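## Task

Carry tube P8 out of the grey source rack RA and seat it in well B1 of the white destination rack RB; carry tube H1 out of RA and seat it in well A3 of RB. If a tube ends up roughly one cap-height too high in its RB well, pull it back out and view the well from directly above; if a flat object is lodged there, seat that tube in any well of the red quarantine rack QR instead. At the end, every tube not named here must stand in its original well (moving it temporarily is allowed), and every rack must sit close to its starting spot, level on the bench mat (temporary moves allowed). Nothing may count as placed if only the gripper is holding it there. Release, back the hand away (resting against DONE or its housing is acceptable), then press DONE; the job ends when it goes down. Do not press DONE while any required change is still wrong, since that is worse than leaving it unpressed.

## Robot and tools

Robot: one FANUC CRX arm with six revolute joints (J1 waist, J2 shoulder, J3 elbow, J4 forearm roll, J5 wrist pitch, J6 wrist roll) carrying a Robotiq 2F-140 parallel gripper. There is a single arm, so every command row addresses just that arm and its gripper.

Scene frame: origin on the table surface right under the arm base, +z up, +y to the left when facing along +x. Results report end_effector_position in metres and end_effector_quat_wxyz for the gripper, in this frame. That point lies between the finger pads when closed; closed fingertips extend about 33 mm past it, open ones about 9 mm. Fingers point along the gripper's +z and close along its y. The printed hand position may be off, more so far out. The base may be slightly tilted. Racks: RA grey, RB white, QR red; initially row A of each is nearest the base and column 1 is on the left seen from the base. Racks are loose.

Tool execute_actions, argument actions: a list holding at most one item. An empty list just returns the state. A wait is {"steps": N}, N up to 300 control steps of 1/30 s, counted from the previous result. A motion is {"rows": [...], "steps": N} with 1 to 15 rows and N at most 15 (default 15). Each row is applied for one step; if there are fewer rows than steps the final row repeats. Optional pictures (boolean) toggles camera images.

Each row is 9 numbers: J1..J6 as absolute joint target angles in radians (the same convention as the Joint positions line, not offsets), then gripper position, force_limit, speed, each in -1..1. Joint ranges: J1 -3.491..3.491, J2 -3.140..3.140, J3 -1.187..4.328, J4 -3.316..3.316, J5 -3.140..3.140, J6 -3.927..3.927. A target more than 0.010 rad beyond a range end, and further out than the current angle, gets the call refused (nothing is sent). Real ends can differ by up to 0.010 rad; targets beyond them are clipped, and a line "joint sent to its limit" may appear, possibly referring to an earlier action still running.

Gripper position: +1 fully open (140 mm), about -0.8 pads touch, -1 closes until blocked. force_limit: about 14 N at -1, 60 N at 0, 107 N at +1 (parts up to 40 mm). speed: gap changes at about 30 mm/s at -1, 140 at 0, 250 at +1. To grasp, send -1 and confirm object_status 2. Codes: 0 moving, 1 blocked while opening, 2 blocked while closing, 3 reached target or pads met (thin items may still be held). Stopped fingers hold until the position number changes by 0.01 or more, or the object yields. To squeeze harder, raise force_limit and switch position between -1 and -0.98. position_measured is in counts: 3 open, 230 pads met, nonlinear. Closing pushes the fingertips roughly 24 mm further out, so keep that gap above surfaces.

Motion limits: target speeds up to 2.62 (J1, J2), 3.14 (J3), 3.93 (J4-J6) rad/s with 0.5 s ramp, joints synchronised. Targets are kept within a lead of the measured angle (0.805 rad J1/J2, 0.966 J3, 1.21 J4-J6), and are scaled back if they would put the hand more than 70 mm from where it is. Between calls the arm keeps heading to the last row sent until it nearly stops or a step is HELD.

Result lines: Joint positions and Joint velocities in column order (rad, rad/s); "joint command not followed" means the clearance check altered targets (mount blocks and posts count as arm); HELD marks steps where the row was not fully sent; Flange force is the estimated external force on the gripper, including held weight, noisy especially after sudden stops, "no reading" near singularities or at start; MOTOR HOT warns of heating, OVER-TEMPERATURE FAULT means brakes engaged until cooled.

Avoid: joint torque at its load limit (J1-J3 147 N m, J4-J6 36.8 N m, held weight included) or any outside force of 150 N; either halts the arm for 10 s and drops the rest of the call. Avoid dropping, slipping, slamming, hard pushes, and knocking anything off the table, which ends the scene. Loose objects may occasionally get a brief external shove. Holding loads heats motors.

Tool zoom_image: camera is cam_low (896x504, fixed) or cam_wrist (504x504, fisheye on the hand); region [x0, y0, x1, y1] in that image's pixels from top-left, at most 504 by 504. Calibration (K, distortion, T_world_to_cam) is supplied and may be slightly off.

Tool read_manual: section "licences" returns licence texts only. Tool finished_scene: pass the current scene number; irreversible, and it reports whether the task succeeded and then starts the next task if any.

Typical order: look, locate tubes, open above the tube, descend, close to status 2, lift clear of the rack, carry over the target well, lower until seated, check height, open, retreat, repeat, then press DONE until its lamp lights and call finished_scene.

Each tool is called after "Call:" by a JSON object that holds its "api" and its "payload".

## Session

Call:
{"api": "execute_actions", "payload": {"actions": []}}

Scene clock: 0.00 s of 15600.00 s.
end_effector_position=(+0.1333, +0.5507, +0.3494) position_measured=3 object_status=3 end_effector_quat_wxyz=(+0.105, +0.990, -0.086, -0.040)
Joint positions: [ 1.659  1.006  0.607  0.04  -1.727 -0.24 ]
Joint velocities: [ 0.001 -0.003 -0.    -0.    -0.    -0.001]
Flange force (N, the push that the arm receives, along the gripper's own x y z axes): no reading

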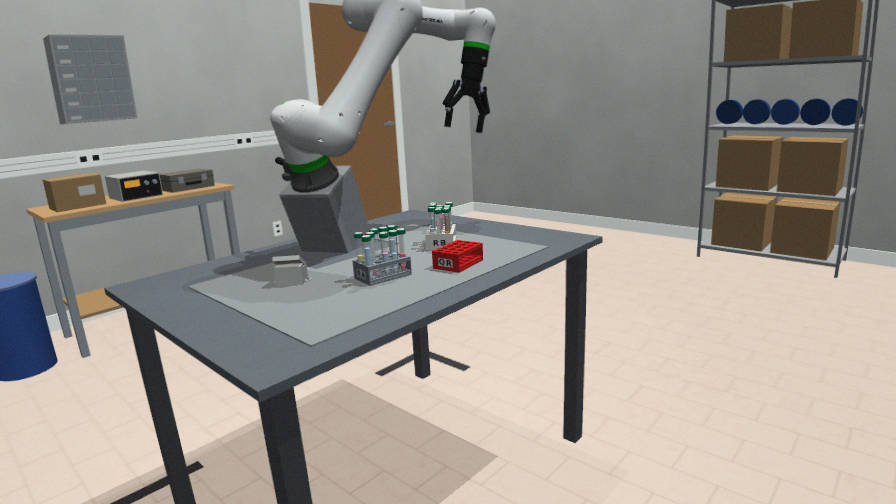

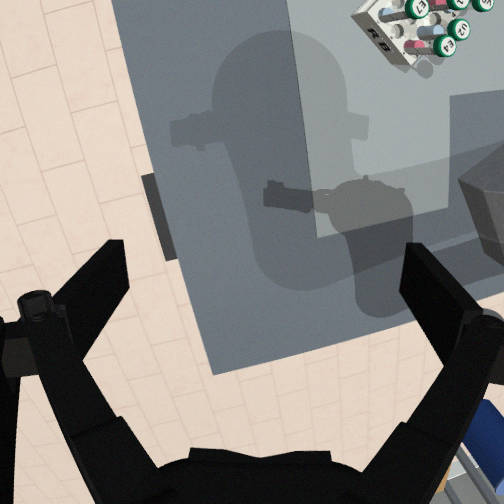

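Call:
{"api": "zoom_image", "payload": {"camera": "cam_low", "region": [250,180,510,310]}}

Call:
{"api": "zoom_image", "payload": {"camera": "cam_wrist", "region": [324,0,504,100]}}

Region (250, 180, 510, 310) of cam_low's 896x504 image, scaled by 1.938, with more detail than that image has.

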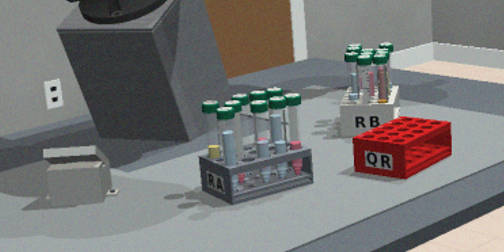

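Region (324, 0, 504, 100) of cam_wrist's 504x504 image, scaled by 2.800, with more detail than that image has.

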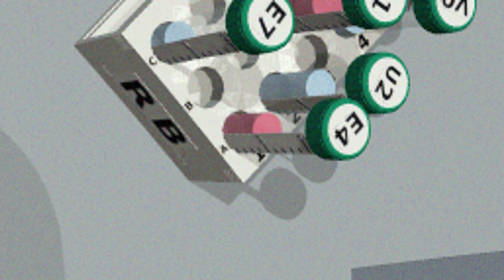

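Call:
{"api": "execute_actions", "payload": {"actions": [{"rows":[[0.766,-0.227,-0.606,0.386,-1.319,0.8,1,0,0]]}], "pictures": false}}

Call:
{"api": "execute_actions", "payload": {"actions": [{"steps":90}]}}

Scene clock: 74.03 s of 15600.00 s.
end_effector_position=(+0.2795, +0.4517, +0.3490) position_measured=3 object_status=3 end_effector_quat_wxyz=(+0.083, +0.994, -0.053, -0.055)
Joint positions: [ 1.439  0.778  0.334  0.128 -1.623  0.026]
Joint velocities: [-0.501 -0.568 -0.684  0.19   0.225  0.573]
Flange force (N, the push that the arm receives, along the gripper's own x y z axes): [4.7 -11.3 -3.8]
Steps of this call (steps 1 to 90: nothing new was sent; then 70.53 s passed at rest; steps 91 to 105: all 15 steps of this action). Readings (joint positions | what the end effector reports):
91: [1.659 1.006 0.607 0.040 -1.727 -0.240] | position_measured=3 object_status=3
92: [1.658 1.003 0.605 0.040 -1.726 -0.237] | position_measured=3 object_status=3
94: [1.637 0.983 0.580 0.050 -1.716 -0.210] | position_measured=3 object_status=3
98: [1.561 0.907 0.489 0.081 -1.679 -0.115] | position_measured=3 object_status=3
105: the state above

Scene clock: 77.03 s of 15600.00 s.
end_effector_position=(+0.4001, -0.0405, +0.3017) position_measured=3 object_status=3 end_effector_quat_wxyz=(-0.000, +1.000, +0.028, +0.000)
Joint positions: [ 0.766 -0.227 -0.606  0.386 -1.319  0.8  ]
Joint velocities: [ 0.001 -0.     0.001 -0.    -0.    -0.   ]
Flange force (N, the push that the arm receives, along the gripper's own x y z axes): [3.7 -6.1 -1.5]
Steps of this call (steps 1 to 60: the robot went on to your last target; steps 61 to 90: nothing new was sent). Readings (joint positions | what the end effector reports):
1: [1.422 0.758 0.311 0.135 -1.615 0.045] | position_measured=3 object_status=3
2: [1.405 0.739 0.288 0.141 -1.608 0.065] | position_measured=3 object_status=3
4: [1.372 0.698 0.241 0.154 -1.593 0.102] | position_measured=3 object_status=3
8: [1.308 0.613 0.152 0.178 -1.564 0.176] | position_measured=3 object_status=3
90: the state above
The arm was judged still, so your last target was given up. Only a new action makes it travel on or press farther. Fingers that are still opening or closing keep moving.
camera_calibration (this result's frames):
cam_wrist: T_world_to_cam=[[0.0610394, -0.996953, -0.0485692, -0.0426697], [-0.919098, -0.0751168, 0.386802, 0.254945], [-0.389272, 0.0210297, -0.920883, 0.624985], [0, 0, 0, 1]] pos_world=[0.480213, -0.0365323, 0.474852]

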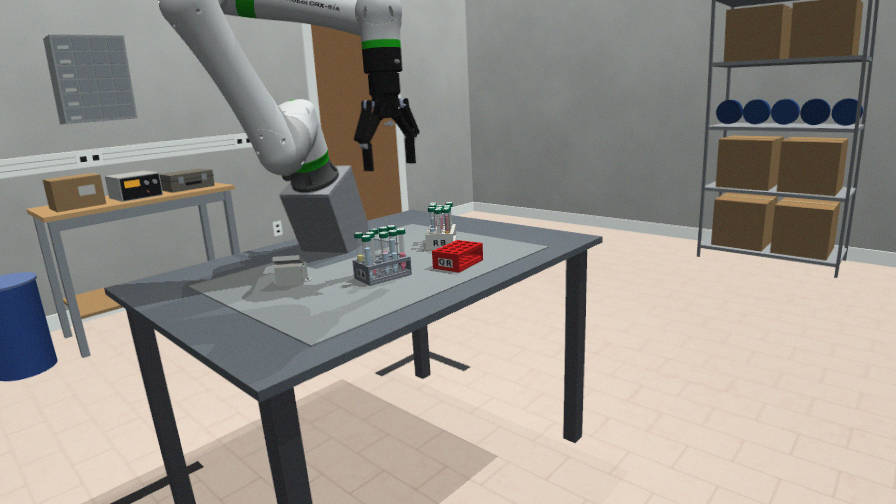

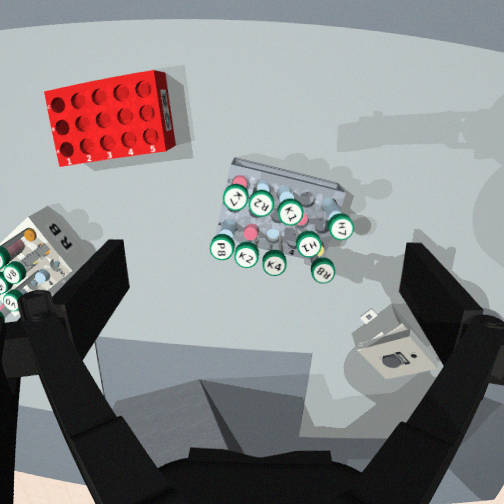

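Call:
{"api": "execute_actions", "payload": {"actions": [{"rows":[[0.8694,-0.2055,-0.9278,0.4214,-1.037,1.83,-0.29,-0.6,0]]}], "pictures": false}}

Call:
{"api": "execute_actions", "payload": {"actions": [{"steps":30}]}}

Scene clock: 109.67 s of 15600.00 s.
end_effector_position=(+0.3564, -0.0094, +0.2252) position_measured=104 object_status=0 end_effector_quat_wxyz=(+0.002, +0.900, +0.437, +0.001)
Joint positions: [ 0.835 -0.213 -0.822  0.41  -1.129  1.492]
Joint velocities: [ 0.205  0.043 -0.635  0.068  0.551  2.022]
Flange force (N, the push that the arm receives, along the gripper's own x y z axes): [6.9 0.3 -0.1]
Steps of this call (steps 1 to 90: nothing new was sent; then 29.13 s passed at rest; steps 91 to 105: all 15 steps of this action). Readings (joint positions | what the end effector reports):
91: [0.766 -0.227 -0.606 0.386 -1.319 0.800] | position_measured=3 object_status=0
92: [0.766 -0.227 -0.607 0.386 -1.318 0.803] | position_measured=5 object_status=0
94: [0.769 -0.226 -0.617 0.387 -1.309 0.835] | position_measured=20 object_status=0
98: [0.786 -0.223 -0.669 0.393 -1.264 1.002] | position_measured=51 object_status=0
105: the state above

Scene clock: 110.67 s of 15600.00 s.
end_effector_position=(+0.3294, -0.0003, +0.1895) position_measured=165 object_status=3 end_effector_quat_wxyz=(+0.000, +0.790, +0.612, +0.000)
Joint positions: [ 0.869 -0.206 -0.928  0.421 -1.037  1.83 ]
Joint velocities: [-0.  0.  0. -0. -0. -0.]
Flange force (N, the push that the arm receives, along the gripper's own x y z axes): [7.0 -0.3 -0.6]
Steps of this call (steps 1 to 30: the robot went on to your last target). Readings (joint positions | what the end effector reports):
1: [0.842 -0.211 -0.843 0.412 -1.111 1.559] | position_measured=111 object_status=0
2: [0.848 -0.210 -0.862 0.414 -1.095 1.620] | position_measured=119 object_status=0
4: [0.858 -0.208 -0.894 0.418 -1.067 1.721] | position_measured=134 object_status=0
8: [0.869 -0.206 -0.926 0.421 -1.039 1.824] | position_measured=163 object_status=0
30: the state above
The arm was judged still, so your last target was given up. Only a new action makes it travel on or press farther. Fingers that are still opening or closing keep moving.
camera_calibration (this result's frames):
cam_wrist: T_world_to_cam=[[0.968656, -0.243654, -0.0483622, -0.302522], [-0.206723, -0.898637, 0.386934, 0.00147497], [-0.137738, -0.364808, -0.920838, 0.410366], [0, 0, 0, 1]] pos_world=[0.349868, 0.0773195, 0.362679]

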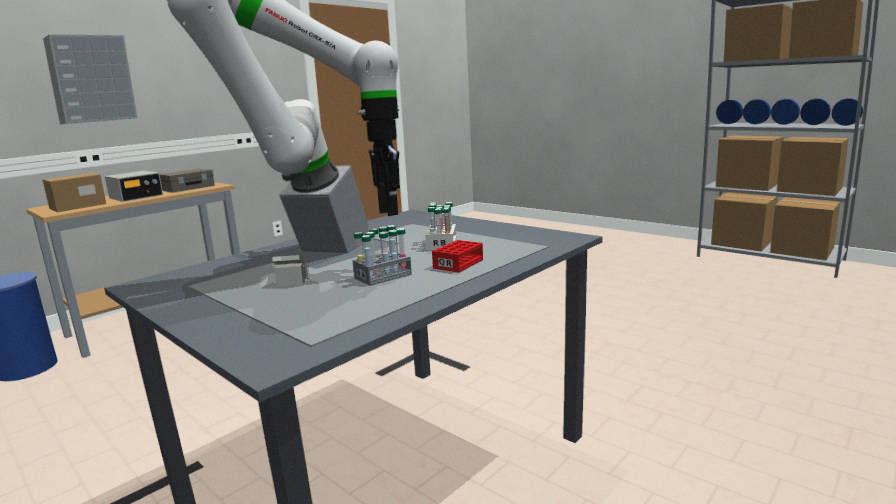

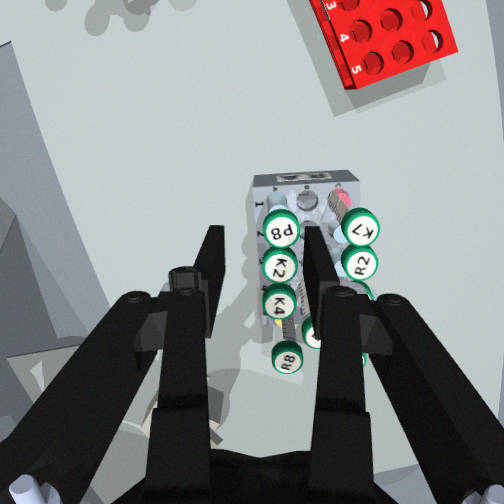

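Call:
{"api": "execute_actions", "payload": {"actions": [{"rows":[[0.7688,-0.0855,-0.9685,0.5,-0.8626,1.813,-0.29,-0.6,0]]}], "pictures": false}}

Call:
{"api": "execute_actions", "payload": {"actions": [{"steps":10}]}}

Scene clock: 138.57 s of 15600.00 s.
end_effector_position=(+0.3384, -0.0017, +0.1430) position_measured=165 object_status=3 end_effector_quat_wxyz=(+0.000, +0.792, +0.610, -0.000)
Joint positions: [ 0.769 -0.086 -0.968  0.5   -0.863  1.813]
Joint velocities: [ 0.     0.003 -0.001  0.001  0.001  0.   ]
Flange force (N, the push that the arm receives, along the gripper's own x y z axes): [6.4 0.1 -0.5]
Steps of this call (steps 1 to 90: nothing new was sent; then 24.40 s passed at rest; steps 91 to 105: all 15 steps of this action). Readings (joint positions | what the end effector reports):
91: [0.869 -0.205 -0.928 0.421 -1.037 1.830] | position_measured=165 object_status=3
92: [0.868 -0.203 -0.928 0.422 -1.034 1.830] | position_measured=165 object_status=3
94: [0.851 -0.182 -0.936 0.436 -1.003 1.827] | position_measured=165 object_status=3
98: [0.784 -0.103 -0.963 0.488 -0.888 1.815] | position_measured=165 object_status=3
105: the state above

Scene clock: 138.90 s of 15600.00 s.
end_effector_position=(+0.3384, -0.0018, +0.1429) position_measured=165 object_status=3 end_effector_quat_wxyz=(+0.000, +0.792, +0.610, -0.000)
Joint positions: [ 0.769 -0.086 -0.968  0.5   -0.863  1.813]
Joint velocities: [ 0.001  0.     0.    -0.     0.     0.   ]
Flange force (N, the push that the arm receives, along the gripper's own x y z axes): [7.0 -0.7 1.0]
Steps of this call (steps 1 to 10: the robot went on to your last target). Readings (joint positions | what the end effector reports):
1: [0.769 -0.086 -0.968 0.500 -0.863 1.813] | position_measured=165 object_status=3
2: [0.769 -0.086 -0.968 0.500 -0.863 1.813] | position_measured=165 object_status=3
4: [0.769 -0.086 -0.968 0.500 -0.863 1.813] | position_measured=165 object_status=3
8: [0.769 -0.086 -0.968 0.500 -0.863 1.813] | position_measured=165 object_status=3
10: the state above
camera_calibration (this result's frames):
cam_wrist: T_world_to_cam=[[0.967031, -0.249949, -0.0487408, -0.313282], [-0.212368, -0.897159, 0.387305, 0.0219029], [-0.140535, -0.364185, -0.920662, 0.369134], [0, 0, 0, 1]] pos_world=[0.359481, 0.0757792, 0.316095]

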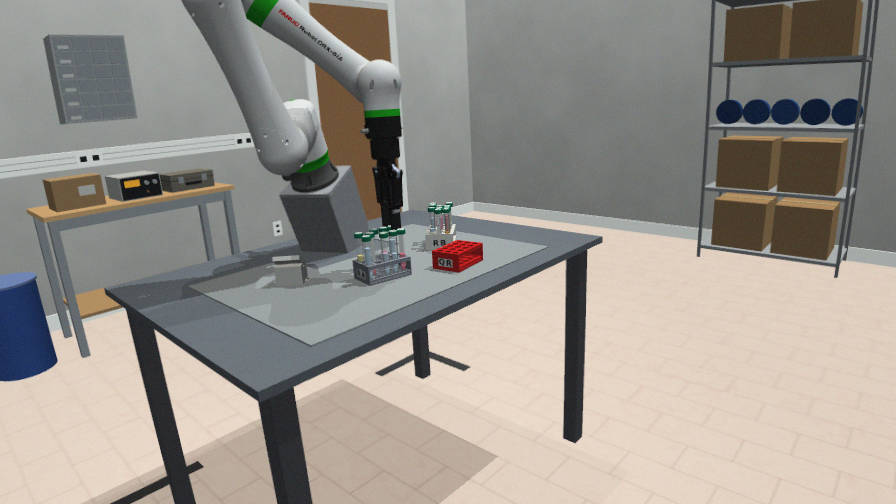

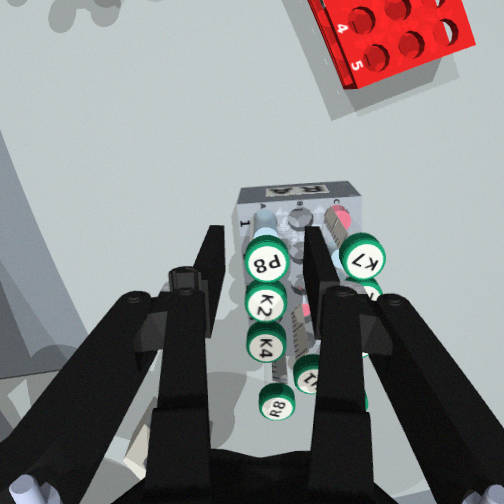

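Call:
{"api": "execute_actions", "payload": {"actions": [{"rows":[[0.7688,-0.0855,-0.9685,0.5,-0.8626,1.813,-1,-0.6,-0.5]]}]}}

Call:
{"api": "zoom_image", "payload": {"camera": "cam_low", "region": [340,190,440,290]}}

Scene clock: 150.40 s of 15600.00 s.
end_effector_position=(+0.3384, -0.0018, +0.1429) position_measured=199 object_status=2 end_effector_quat_wxyz=(+0.000, +0.792, +0.610, -0.000)
Joint positions: [ 0.769 -0.085 -0.969  0.5   -0.863  1.813]
Joint velocities: [-0.001  0.002 -0.     0.    -0.    -0.   ]
Flange force (N, the push that the arm receives, along the gripper's own x y z axes): [7.6 0.3 -1.5]
Steps of this call (steps 1 to 15: the robot went on to your last target; steps 16 to 90: nothing new was sent; then 8.00 s passed at rest; steps 91 to 105: all 15 steps of this action). Readings (joint positions | what the end effector reports):
91: [0.769 -0.086 -0.969 0.500 -0.863 1.813] | position_measured=165 object_status=0
92: [0.769 -0.085 -0.969 0.500 -0.863 1.813] | position_measured=166 object_status=0
94: [0.769 -0.085 -0.969 0.500 -0.863 1.813] | position_measured=176 object_status=0
98: [0.769 -0.085 -0.969 0.500 -0.863 1.813] | position_measured=194 object_status=0
105: the state above
camera_calibration (this result's frames):
cam_wrist: T_world_to_cam=[[0.967034, -0.249942, -0.048729, -0.31329], [-0.212365, -0.897157, 0.387311, 0.0218989], [-0.140523, -0.364194, -0.920661, 0.36913], [0, 0, 0, 1]] pos_world=[0.359483, 0.0757776, 0.316096]

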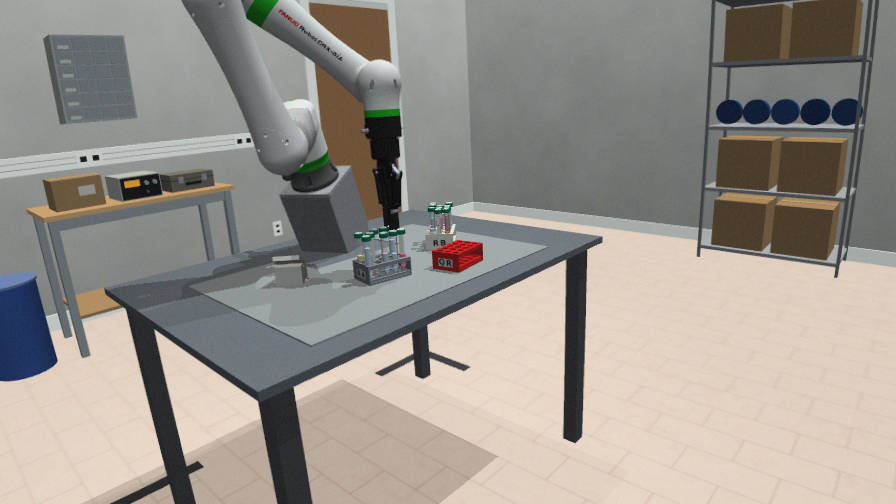

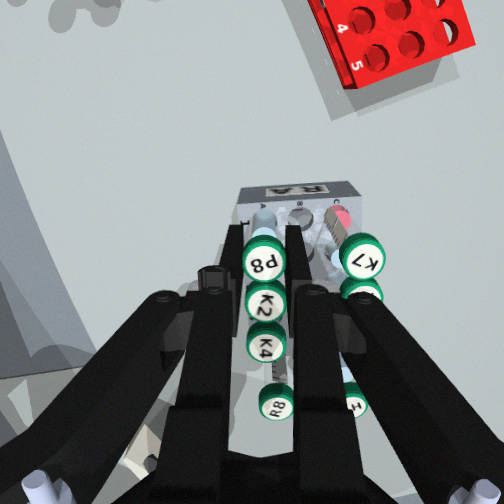

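Region (340, 190, 440, 290) of cam_low's 896x504 image, scaled by 5.040, with more detail than that image has.

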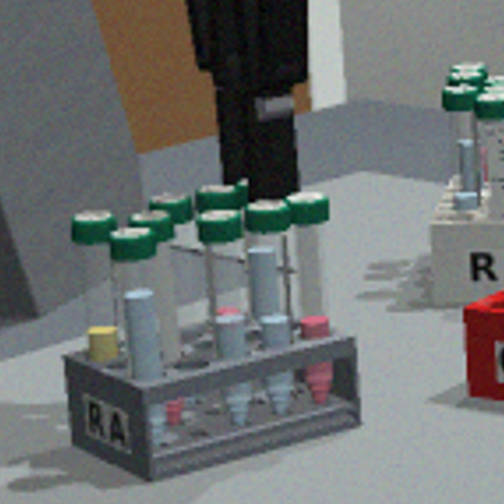

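Call:
{"api": "execute_actions", "payload": {"actions": [{"rows":[[0.857,-0.202,-0.893,0.4166,-1.0626,1.852,-1,-0.6,-0.5]]}], "pictures": false}}

Call:
{"api": "execute_actions", "payload": {"actions": [{"rows":[[0.978,-0.3182,-0.7464,0.351,-1.344,1.863,-1,-0.6,-0.5]]}]}}

Scene clock: 166.03 s of 15600.00 s.
end_effector_position=(+0.3383, -0.0018, +0.1994) position_measured=199 object_status=2 end_effector_quat_wxyz=(-0.000, +0.791, +0.611, -0.000)
Joint positions: [ 0.857 -0.202 -0.893  0.417 -1.063  1.852]
Joint velocities: [ 0.002 -0.002  0.001 -0.001 -0.001  0.   ]
Flange force (N, the push that the arm receives, along the gripper's own x y z axes): [10.1 3.1 2.5]
Steps of this call (steps 1 to 15: the robot went on to your last target; steps 16 to 90: nothing new was sent; then 12.13 s passed at rest; steps 91 to 105: all 15 steps of this action). Readings (joint positions | what the end effector reports):
91: [0.769 -0.086 -0.969 0.500 -0.863 1.813] | position_measured=199 object_status=2
92: [0.770 -0.087 -0.968 0.499 -0.866 1.813] | position_measured=199 object_status=2
94: [0.783 -0.106 -0.956 0.486 -0.897 1.820] | position_measured=199 object_status=2
98: [0.841 -0.181 -0.907 0.432 -1.026 1.845] | position_measured=199 object_status=2
105: the state above

Scene clock: 166.53 s of 15600.00 s.
end_effector_position=(+0.3382, -0.0021, +0.2892) position_measured=199 object_status=2 end_effector_quat_wxyz=(+0.000, +0.789, +0.615, -0.000)
Joint positions: [ 0.978 -0.318 -0.747  0.351 -1.344  1.863]
Joint velocities: [ 0.001 -0.003  0.004 -0.    -0.006  0.   ]
Flange force (N, the push that the arm receives, along the gripper's own x y z axes): [7.9 -0.7 -0.5]
Steps of this call (steps 1 to 15: all 15 steps of this action). Readings (joint positions | what the end effector reports):
1: [0.857 -0.202 -0.893 0.417 -1.063 1.852] | position_measured=199 object_status=2
2: [0.858 -0.203 -0.891 0.416 -1.066 1.852] | position_measured=199 object_status=2
4: [0.872 -0.216 -0.875 0.408 -1.098 1.853] | position_measured=199 object_status=2
8: [0.936 -0.278 -0.797 0.374 -1.246 1.859] | position_measured=199 object_status=2
15: the state above
camera_calibration (this result's frames):
cam_wrist: T_world_to_cam=[[0.969877, -0.238653, -0.04882, -0.306996], [-0.201844, -0.899539, 0.387413, -0.0387198], [-0.136373, -0.365889, -0.920613, 0.502214], [0, 0, 0, 1]] pos_world=[0.358421, 0.0756594, 0.462358]

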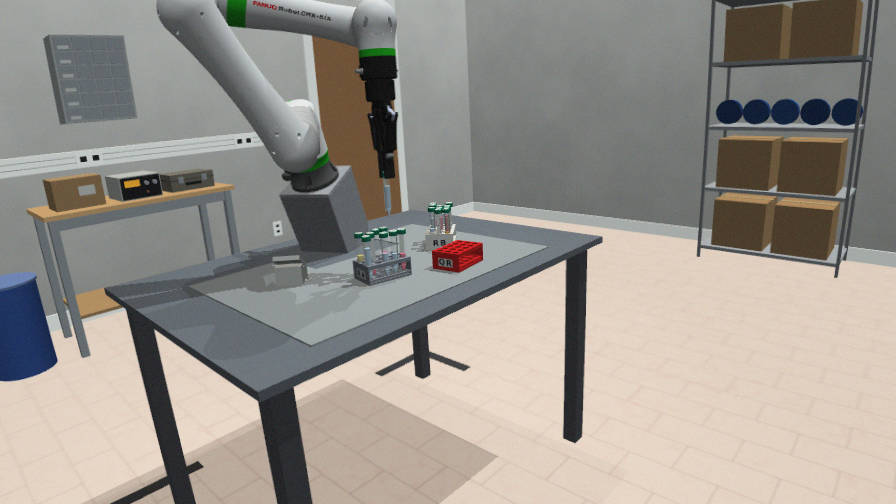

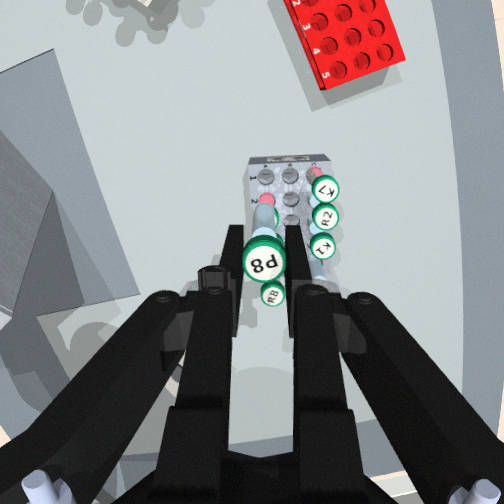

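Call:
{"api": "execute_actions", "payload": {"actions": [{"rows":[[1.5228,0.2971,-0.4291,0.2123,-1.1886,0.67,-1,-0.6,-0.5]]}], "pictures": false}}

Call:
{"api": "execute_actions", "payload": {"actions": [{"steps":50}]}}

Scene clock: 194.17 s of 15600.00 s.
end_effector_position=(+0.3290, +0.1339, +0.3007) position_measured=199 object_status=2 end_effector_quat_wxyz=(-0.007, +0.862, +0.506, +0.001)
Joint positions: [ 1.204 -0.063 -0.615  0.294 -1.28   1.369]
Joint velocities: [ 0.572  0.646  0.334 -0.146  0.163 -1.251]
Flange force (N, the push that the arm receives, along the gripper's own x y z axes): [14.3 4.3 -3.0]
Steps of this call (steps 1 to 15: the robot went on to your last target; steps 16 to 90: nothing new was sent; then 24.13 s passed at rest; steps 91 to 105: all 15 steps of this action). Readings (joint positions | what the end effector reports):
91: [0.978 -0.318 -0.746 0.351 -1.344 1.863] | position_measured=199 object_status=2
92: [0.980 -0.317 -0.746 0.351 -1.344 1.860] | position_measured=199 object_status=2
94: [0.994 -0.300 -0.737 0.347 -1.340 1.828] | position_measured=199 object_status=2
98: [1.066 -0.219 -0.695 0.329 -1.319 1.670] | position_measured=199 object_status=2
105: the state above

Scene clock: 195.83 s of 15600.00 s.
end_effector_position=(+0.2363, +0.3141, +0.2895) position_measured=199 object_status=2 end_effector_quat_wxyz=(-0.000, +0.944, +0.331, -0.000)
Joint positions: [ 1.523  0.297 -0.429  0.212 -1.189  0.67 ]
Joint velocities: [ 0.001  0.     0.    -0.    -0.001  0.   ]
Flange force (N, the push that the arm receives, along the gripper's own x y z axes): [3.4 -6.0 0.3]
Steps of this call (steps 1 to 45: the robot went on to your last target; steps 46 to 50: nothing new was sent). Readings (joint positions | what the end effector reports):
1: [1.223 -0.041 -0.604 0.289 -1.274 1.326] | position_measured=199 object_status=2
2: [1.242 -0.019 -0.592 0.284 -1.269 1.284] | position_measured=199 object_status=2
4: [1.281 0.024 -0.570 0.274 -1.258 1.200] | position_measured=199 object_status=2
8: [1.357 0.110 -0.525 0.254 -1.236 1.032] | position_measured=199 object_status=2
50: the state above
The arm was judged still, so your last target was given up. Only a new action makes it travel on or press farther. Fingers that are still opening or closing keep moving.
camera_calibration (this result's frames):
cam_wrist: T_world_to_cam=[[0.628346, -0.776402, -0.0488088, 0.116974], [-0.704628, -0.594602, 0.38723, 0.248159], [-0.329668, -0.208922, -0.92069, 0.600711], [0, 0, 0, 1]] pos_world=[0.299395, 0.363876, 0.462684]

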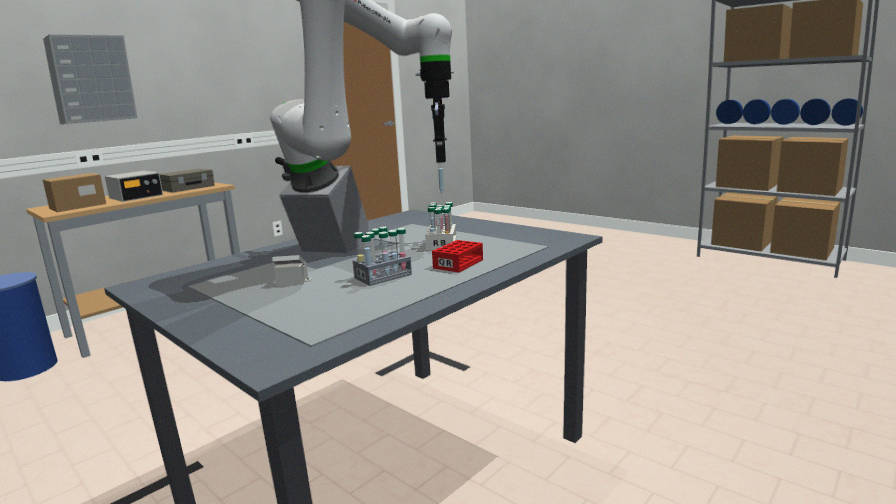

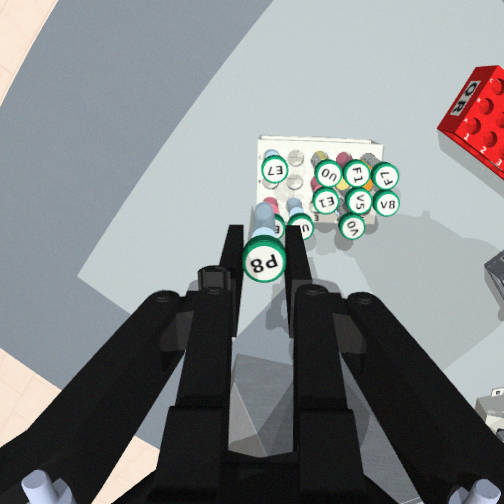

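Call:
{"api": "zoom_image", "payload": {"camera": "cam_wrist", "region": [240,120,410,250]}}

Region (240, 120, 410, 250) of cam_wrist's 504x504 image, scaled by 2.965, with more detail than that image has; it fills the top 385 rows of this view, and the rest is white.

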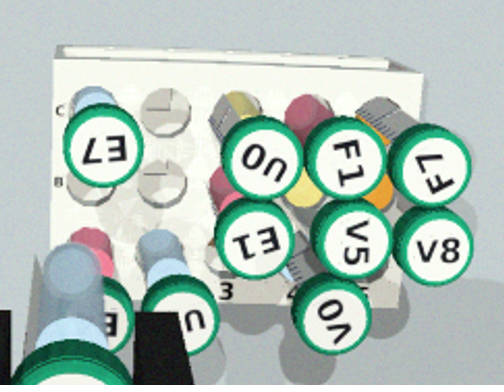

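Call:
{"api": "execute_actions", "payload": {"actions": [{"rows":[[1.4875,0.3737,-0.5611,0.2519,-0.98,0.643,-1,-0.6,-0.5]]}]}}

Call:
{"api": "zoom_image", "payload": {"camera": "cam_wrist", "region": [210,120,380,290]}}

Scene clock: 223.17 s of 15600.00 s.
end_effector_position=(+0.2341, +0.3067, +0.2095) position_measured=199 object_status=2 end_effector_quat_wxyz=(-0.000, +0.943, +0.331, +0.000)
Joint positions: [ 1.488  0.374 -0.561  0.252 -0.98   0.643]
Joint velocities: [-0.     0.002 -0.003  0.001  0.001 -0.001]
Flange force (N, the push that the arm receives, along the gripper's own x y z axes): [2.4 -6.3 4.6]
Steps of this call (steps 1 to 90: nothing new was sent; then 23.83 s passed at rest; steps 91 to 105: all 15 steps of this action). Readings (joint positions | what the end effector reports):
91: [1.523 0.297 -0.429 0.212 -1.189 0.670] | position_measured=199 object_status=2
92: [1.523 0.298 -0.431 0.212 -1.185 0.670] | position_measured=199 object_status=2
94: [1.518 0.310 -0.451 0.218 -1.154 0.665] | position_measured=199 object_status=2
98: [1.495 0.358 -0.534 0.243 -1.024 0.649] | position_measured=199 object_status=2
105: the state above
camera_calibration (this result's frames):
cam_wrist: T_world_to_cam=[[0.629238, -0.775675, -0.0488637, 0.10832], [-0.704078, -0.595525, 0.386812, 0.273411], [-0.32914, -0.208993, -0.920863, 0.524713], [0, 0, 0, 1]] pos_world=[0.297048, 0.356506, 0.382723]

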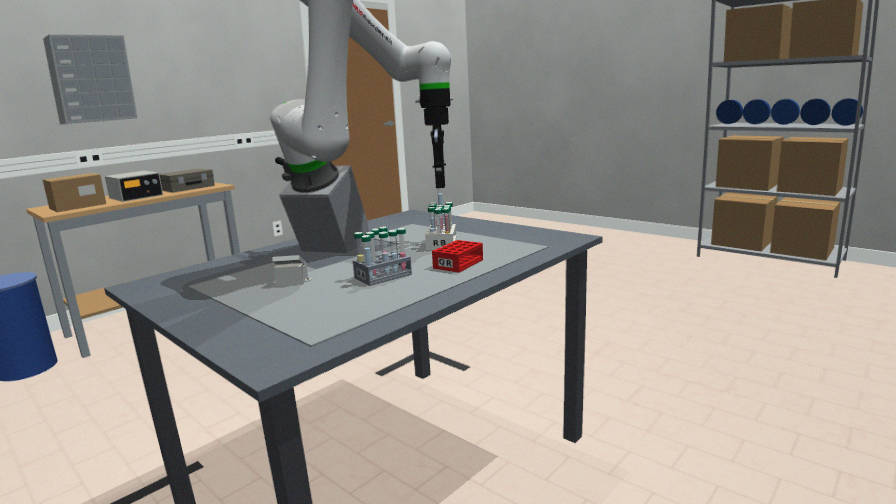

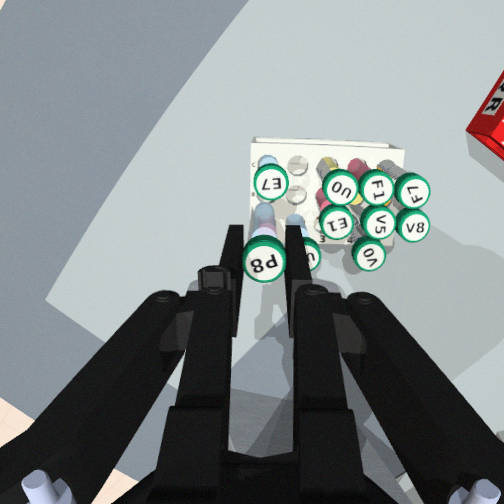

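Region (210, 120, 380, 290) of cam_wrist's 504x504 image, scaled by 2.965, with more detail than that image has.

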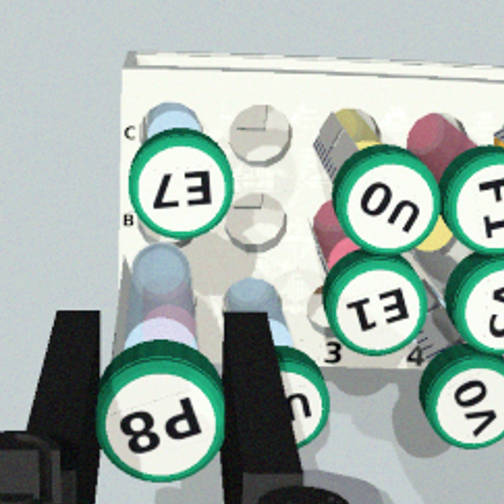

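Call:
{"api": "execute_actions", "payload": {"actions": [{"rows":[[1.48,0.392,-0.577,0.262,-0.945,0.635,-1,-0.6,-0.5],[1.48,0.392,-0.577,0.262,-0.945,0.635,-1,-0.6,-0.5],[1.48,0.392,-0.577,0.262,-0.945,0.635,-1,-0.6,-0.5],[1.48,0.392,-0.577,0.262,-0.945,0.635,-1,-0.6,-0.5],[1.471,0.418,-0.596,0.276,-0.9,0.626,-1,-0.6,-0.5],[1.471,0.418,-0.596,0.276,-0.9,0.626,-1,-0.6,-0.5],[1.471,0.418,-0.596,0.276,-0.9,0.626,-1,-0.6,-0.5],[1.471,0.418,-0.596,0.276,-0.9,0.626,-1,-0.6,-0.5],[1.462,0.4455,-0.6135,0.2905,-0.856,0.616,-1,-0.6,-0.5]]}], "pictures": false}}

Call:
{"api": "execute_actions", "payload": {"actions": [{"rows":[[1.456,0.463,-0.623,0.2995,-0.829,0.61,-1,-0.6,-0.5]]}]}}

Scene clock: 246.03 s of 15600.00 s.
end_effector_position=(+0.2345, +0.3064, +0.1646) position_measured=199 object_status=2 end_effector_quat_wxyz=(-0.000, +0.944, +0.331, +0.001)
Joint positions: [ 1.462  0.445 -0.613  0.29  -0.857  0.616]
Joint velocities: [-0.005  0.013 -0.008  0.011  0.025 -0.006]
Flange force (N, the push that the arm receives, along the gripper's own x y z axes): [2.3 -5.4 7.4]
Steps of this call (steps 1 to 15: the robot went on to your last target; steps 16 to 90: nothing new was sent; then 19.37 s passed at rest; steps 91 to 105: all 15 steps of this action). Readings (joint positions | what the end effector reports):
91: [1.487 0.374 -0.561 0.252 -0.980 0.643] | position_measured=199 object_status=2
92: [1.487 0.375 -0.563 0.252 -0.976 0.642] | position_measured=199 object_status=2
94: [1.482 0.387 -0.572 0.258 -0.956 0.637] | position_measured=199 object_status=2
98: [1.474 0.409 -0.590 0.271 -0.916 0.629] | position_measured=199 object_status=2
105: the state above

Scene clock: 246.53 s of 15600.00 s.
end_effector_position=(+0.2343, +0.3065, +0.1544) position_measured=199 object_status=2 end_effector_quat_wxyz=(-0.000, +0.944, +0.331, +0.001)
Joint positions: [ 1.456  0.463 -0.623  0.299 -0.829  0.61 ]
Joint velocities: [ 0.     0.002 -0.001  0.    -0.     0.001]
Flange force (N, the push that the arm receives, along the gripper's own x y z axes): [3.9 -5.3 2.9]
Steps of this call (steps 1 to 15: all 15 steps of this action). Readings (joint positions | what the end effector reports):
1: [1.462 0.445 -0.613 0.290 -0.857 0.616] | position_measured=199 object_status=2
2: [1.461 0.447 -0.614 0.292 -0.853 0.615] | position_measured=199 object_status=2
4: [1.458 0.459 -0.621 0.297 -0.836 0.612] | position_measured=199 object_status=2
8: [1.456 0.463 -0.623 0.299 -0.829 0.610] | position_measured=199 object_status=2
15: the state above
camera_calibration (this result's frames):
cam_wrist: T_world_to_cam=[[0.628849, -0.775981, -0.0490162, 0.105539], [-0.704689, -0.595446, 0.385821, 0.295049], [-0.328576, -0.208082, -0.92127, 0.473647], [0, 0, 0, 1]] pos_world=[0.297179, 0.356139, 0.327694]

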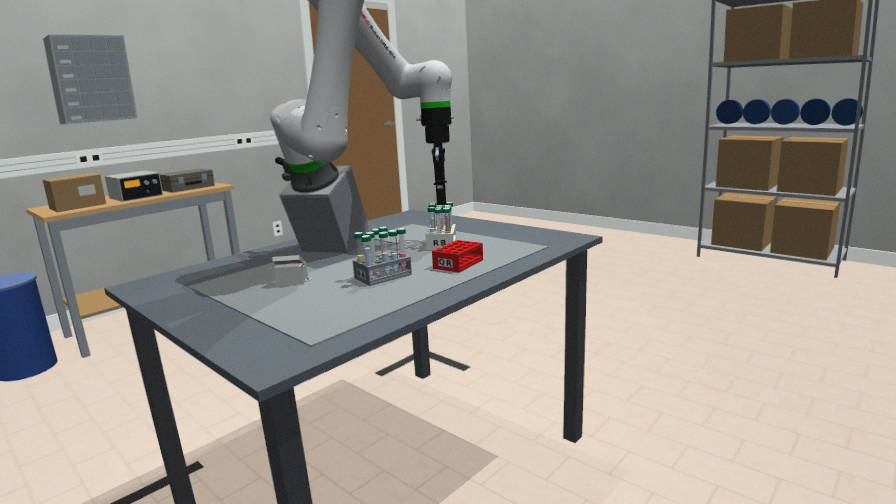

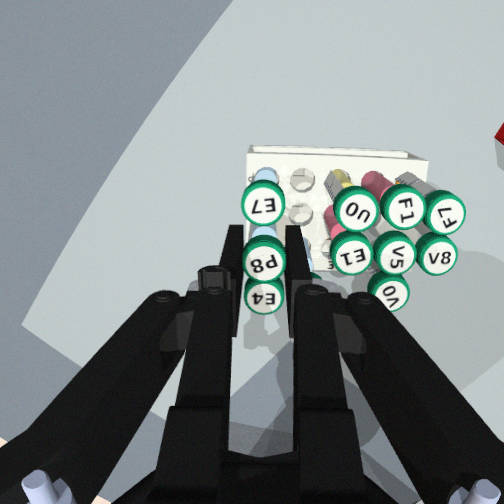

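Call:
{"api": "execute_actions", "payload": {"actions": [{"rows":[[1.4501,0.4818,-0.6317,0.3088,-0.8029,0.605,-1,-0.6,-0.5]]}]}}

Scene clock: 251.07 s of 15600.00 s.
end_effector_position=(+0.2340, +0.3064, +0.1445) position_measured=199 object_status=2 end_effector_quat_wxyz=(-0.000, +0.943, +0.332, -0.000)
Joint positions: [ 1.45   0.482 -0.632  0.309 -0.803  0.605]
Joint velocities: [-0.    -0.    -0.001  0.     0.     0.   ]
Flange force (N, the push that the arm receives, along the gripper's own x y z axes): [3.4 -5.5 2.6]
Steps of this call (steps 1 to 15: the robot went on to your last target; steps 16 to 110: nothing new was sent; then 0.37 s passed at rest; steps 111 to 125: all 15 steps of this action). Readings (joint positions | what the end effector reports):
111: [1.456 0.463 -0.623 0.300 -0.829 0.610] | position_measured=199 object_status=2
112: [1.455 0.465 -0.624 0.301 -0.826 0.609] | position_measured=199 object_status=2
114: [1.452 0.477 -0.630 0.306 -0.810 0.606] | position_measured=199 object_status=2
118: [1.450 0.482 -0.632 0.309 -0.803 0.605] | position_measured=199 object_status=2
125: the state above
camera_calibration (this result's frames):
cam_wrist: T_world_to_cam=[[0.630285, -0.774829, -0.0487924, 0.104445], [-0.703212, -0.5964, 0.38704, 0.298322], [-0.32899, -0.209634, -0.920771, 0.464818], [0, 0, 0, 1]] pos_world=[0.296874, 0.356288, 0.317625]

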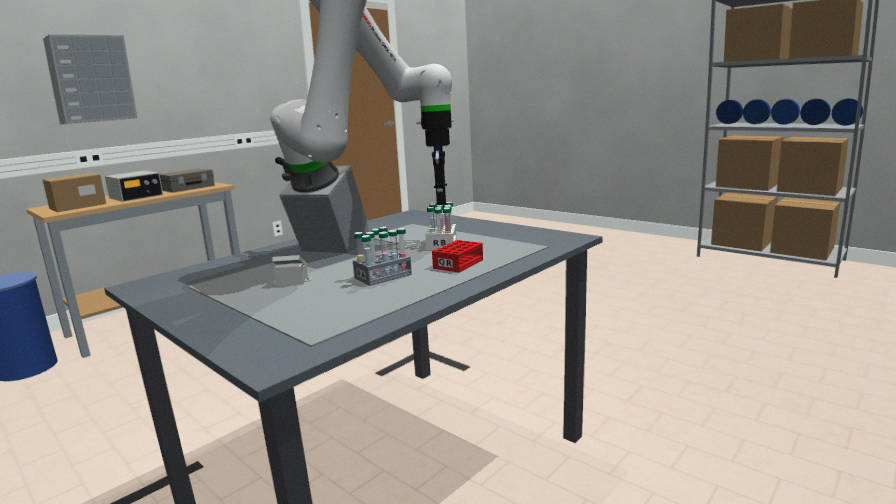

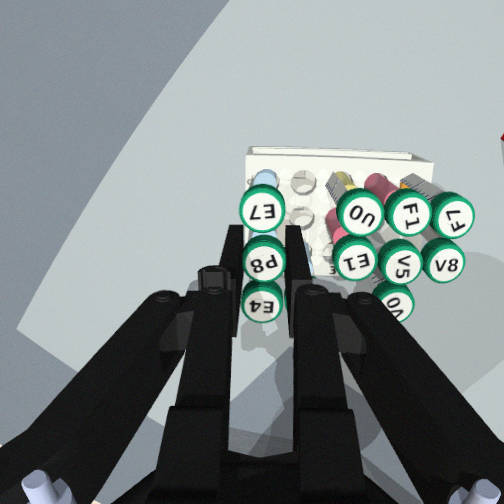

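Call:
{"api": "execute_actions", "payload": {"actions": [{"rows":[[1.4501,0.4818,-0.6317,0.3088,-0.8029,0.605,-0.42,-0.6,-0.5]],"steps":10}], "pictures": false}}

Call:
{"api": "execute_actions", "payload": {"actions": [{"rows":[[1.4875,0.3737,-0.5611,0.2519,-0.98,0.643,-0.42,-0.6,-0.5]]}]}}

Call:
{"api": "execute_actions", "payload": {"actions": [{"rows":[[0.6176,-0.3047,-0.8946,0.441,-1.074,0.516,-0.33,-0.6,-0.5]]}], "pictures": false}}

Call:
{"api": "execute_actions", "payload": {"actions": [{"steps":60}]}}

Scene clock: 278.53 s of 15600.00 s.
end_effector_position=(+0.2340, +0.3064, +0.1444) position_measured=182 object_status=0 end_effector_quat_wxyz=(-0.000, +0.943, +0.332, -0.000)
Joint positions: [ 1.45   0.482 -0.632  0.309 -0.803  0.605]
Joint velocities: [ 0.     0.     0.001 -0.001  0.     0.   ]
Flange force (N, the push that the arm receives, along the gripper's own x y z axes): [2.9 -7.7 2.7]
Steps of this call (steps 1 to 15: the robot went on to your last target; steps 16 to 90: nothing new was sent; then 24.13 s passed at rest; steps 91 to 100: all 10 steps of this action). Readings (joint positions | what the end effector reports):
91: [1.450 0.482 -0.632 0.309 -0.803 0.605] | position_measured=199 object_status=0
92: [1.450 0.482 -0.632 0.309 -0.803 0.605] | position_measured=199 object_status=0
94: [1.450 0.482 -0.632 0.309 -0.803 0.605] | position_measured=188 object_status=0
98: [1.450 0.482 -0.632 0.309 -0.803 0.605] | position_measured=182 object_status=0
100: the state above

Scene clock: 279.03 s of 15600.00 s.
end_effector_position=(+0.2341, +0.3066, +0.2093) position_measured=182 object_status=3 end_effector_quat_wxyz=(-0.000, +0.944, +0.331, -0.000)
Joint positions: [ 1.487  0.374 -0.561  0.252 -0.98   0.643]
Joint velocities: [-0.001 -0.002  0.001  0.001 -0.001  0.   ]
Flange force (N, the push that the arm receives, along the gripper's own x y z axes): [3.3 -7.7 1.1]
Steps of this call (steps 1 to 15: all 15 steps of this action). Readings (joint positions | what the end effector reports):
1: [1.450 0.482 -0.632 0.309 -0.803 0.605] | position_measured=182 object_status=0
2: [1.450 0.480 -0.631 0.308 -0.806 0.605] | position_measured=182 object_status=0
4: [1.457 0.461 -0.618 0.298 -0.838 0.612] | position_measured=182 object_status=3
8: [1.482 0.388 -0.571 0.260 -0.955 0.638] | position_measured=182 object_status=3
15: the state above
camera_calibration (this result's frames):
cam_wrist: T_world_to_cam=[[0.62916, -0.775749, -0.0486858, 0.10821], [-0.704078, -0.595327, 0.387118, 0.273244], [-0.32929, -0.209281, -0.920744, 0.524584], [0, 0, 0, 1]] pos_world=[0.297044, 0.356399, 0.382498]

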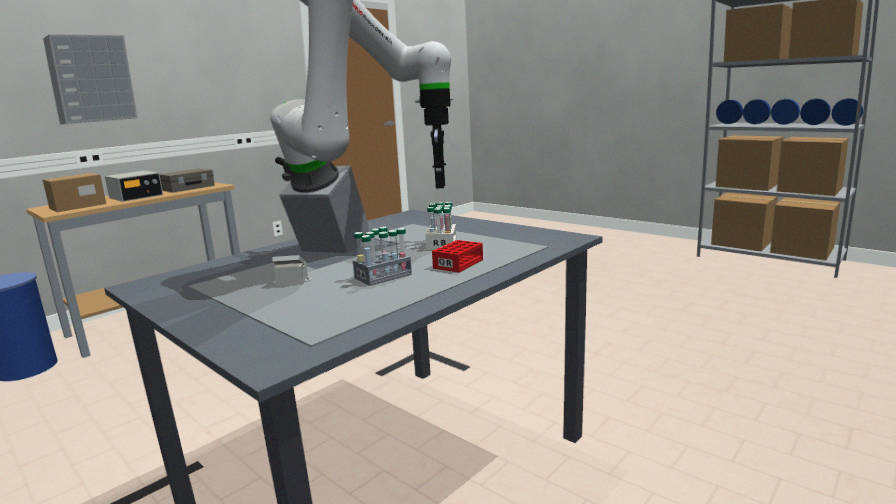

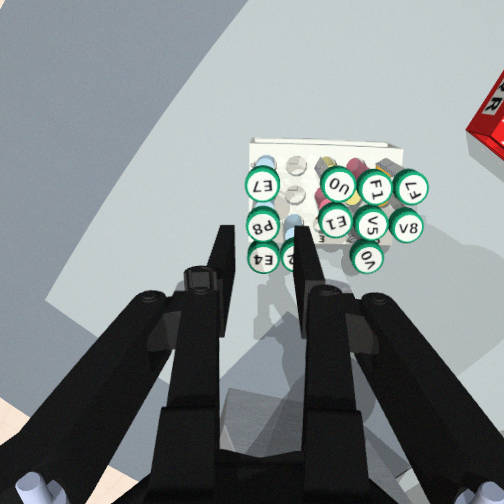

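Scene clock: 279.53 s of 15600.00 s.
end_effector_position=(+0.3226, +0.1859, +0.2165) position_measured=171 object_status=3 end_effector_quat_wxyz=(-0.016, +0.984, +0.179, -0.005)
Joint positions: [ 1.189  0.136 -0.679  0.32  -1.013  0.597]
Joint velocities: [-0.752 -0.582 -0.285  0.158 -0.08  -0.107]
Flange force (N, the push that the arm receives, along the gripper's own x y z axes): [6.4 -5.1 -2.6]
Steps of this call (steps 1 to 15: all 15 steps of this action). Readings (joint positions | what the end effector reports):
1: [1.487 0.374 -0.561 0.252 -0.980 0.643] | position_measured=182 object_status=0
2: [1.486 0.372 -0.562 0.252 -0.980 0.642] | position_measured=181 object_status=0
4: [1.465 0.354 -0.572 0.259 -0.983 0.637] | position_measured=172 object_status=0
8: [1.367 0.274 -0.612 0.282 -0.994 0.622] | position_measured=171 object_status=0
15: the state above

Scene clock: 281.53 s of 15600.00 s.
end_effector_position=(+0.3455, -0.0855, +0.1995) position_measured=171 object_status=3 end_effector_quat_wxyz=(+0.000, +0.991, -0.133, -0.000)
Joint positions: [ 0.618 -0.305 -0.895  0.441 -1.074  0.516]
Joint velocities: [-0.     0.001 -0.     0.     0.001 -0.001]
Flange force (N, the push that the arm receives, along the gripper's own x y z axes): [0.8 -5.8 -1.2]
Steps of this call (steps 1 to 45: the robot went on to your last target; steps 46 to 60: nothing new was sent). Readings (joint positions | what the end effector reports):
1: [1.163 0.117 -0.689 0.325 -1.016 0.593] | position_measured=171 object_status=3
2: [1.138 0.097 -0.698 0.330 -1.018 0.590] | position_measured=171 object_status=3
4: [1.087 0.057 -0.717 0.341 -1.024 0.582] | position_measured=171 object_status=3
8: [0.984 -0.022 -0.756 0.363 -1.035 0.568] | position_measured=171 object_status=3
60: the state above
The arm was judged still, so your last target was given up. Only a new action makes it travel on or press farther. Fingers that are still opening or closing keep moving.
camera_calibration (this result's frames):
cam_wrist: T_world_to_cam=[[-0.258224, -0.964876, -0.048316, 0.0238134], [-0.895223, 0.220183, 0.387421, 0.257833], [-0.363175, 0.143295, -0.920636, 0.511988], [0, 0, 0, 1]] pos_world=[0.422909, -0.107159, 0.372615]

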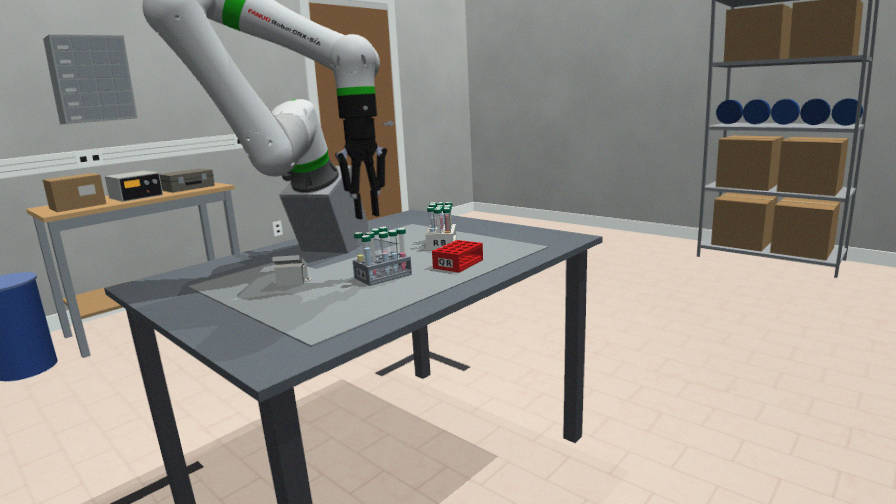

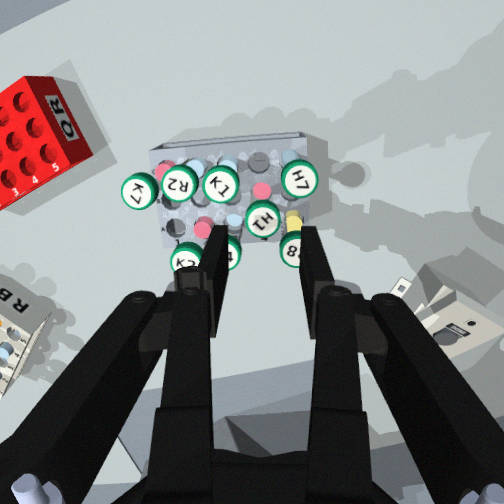

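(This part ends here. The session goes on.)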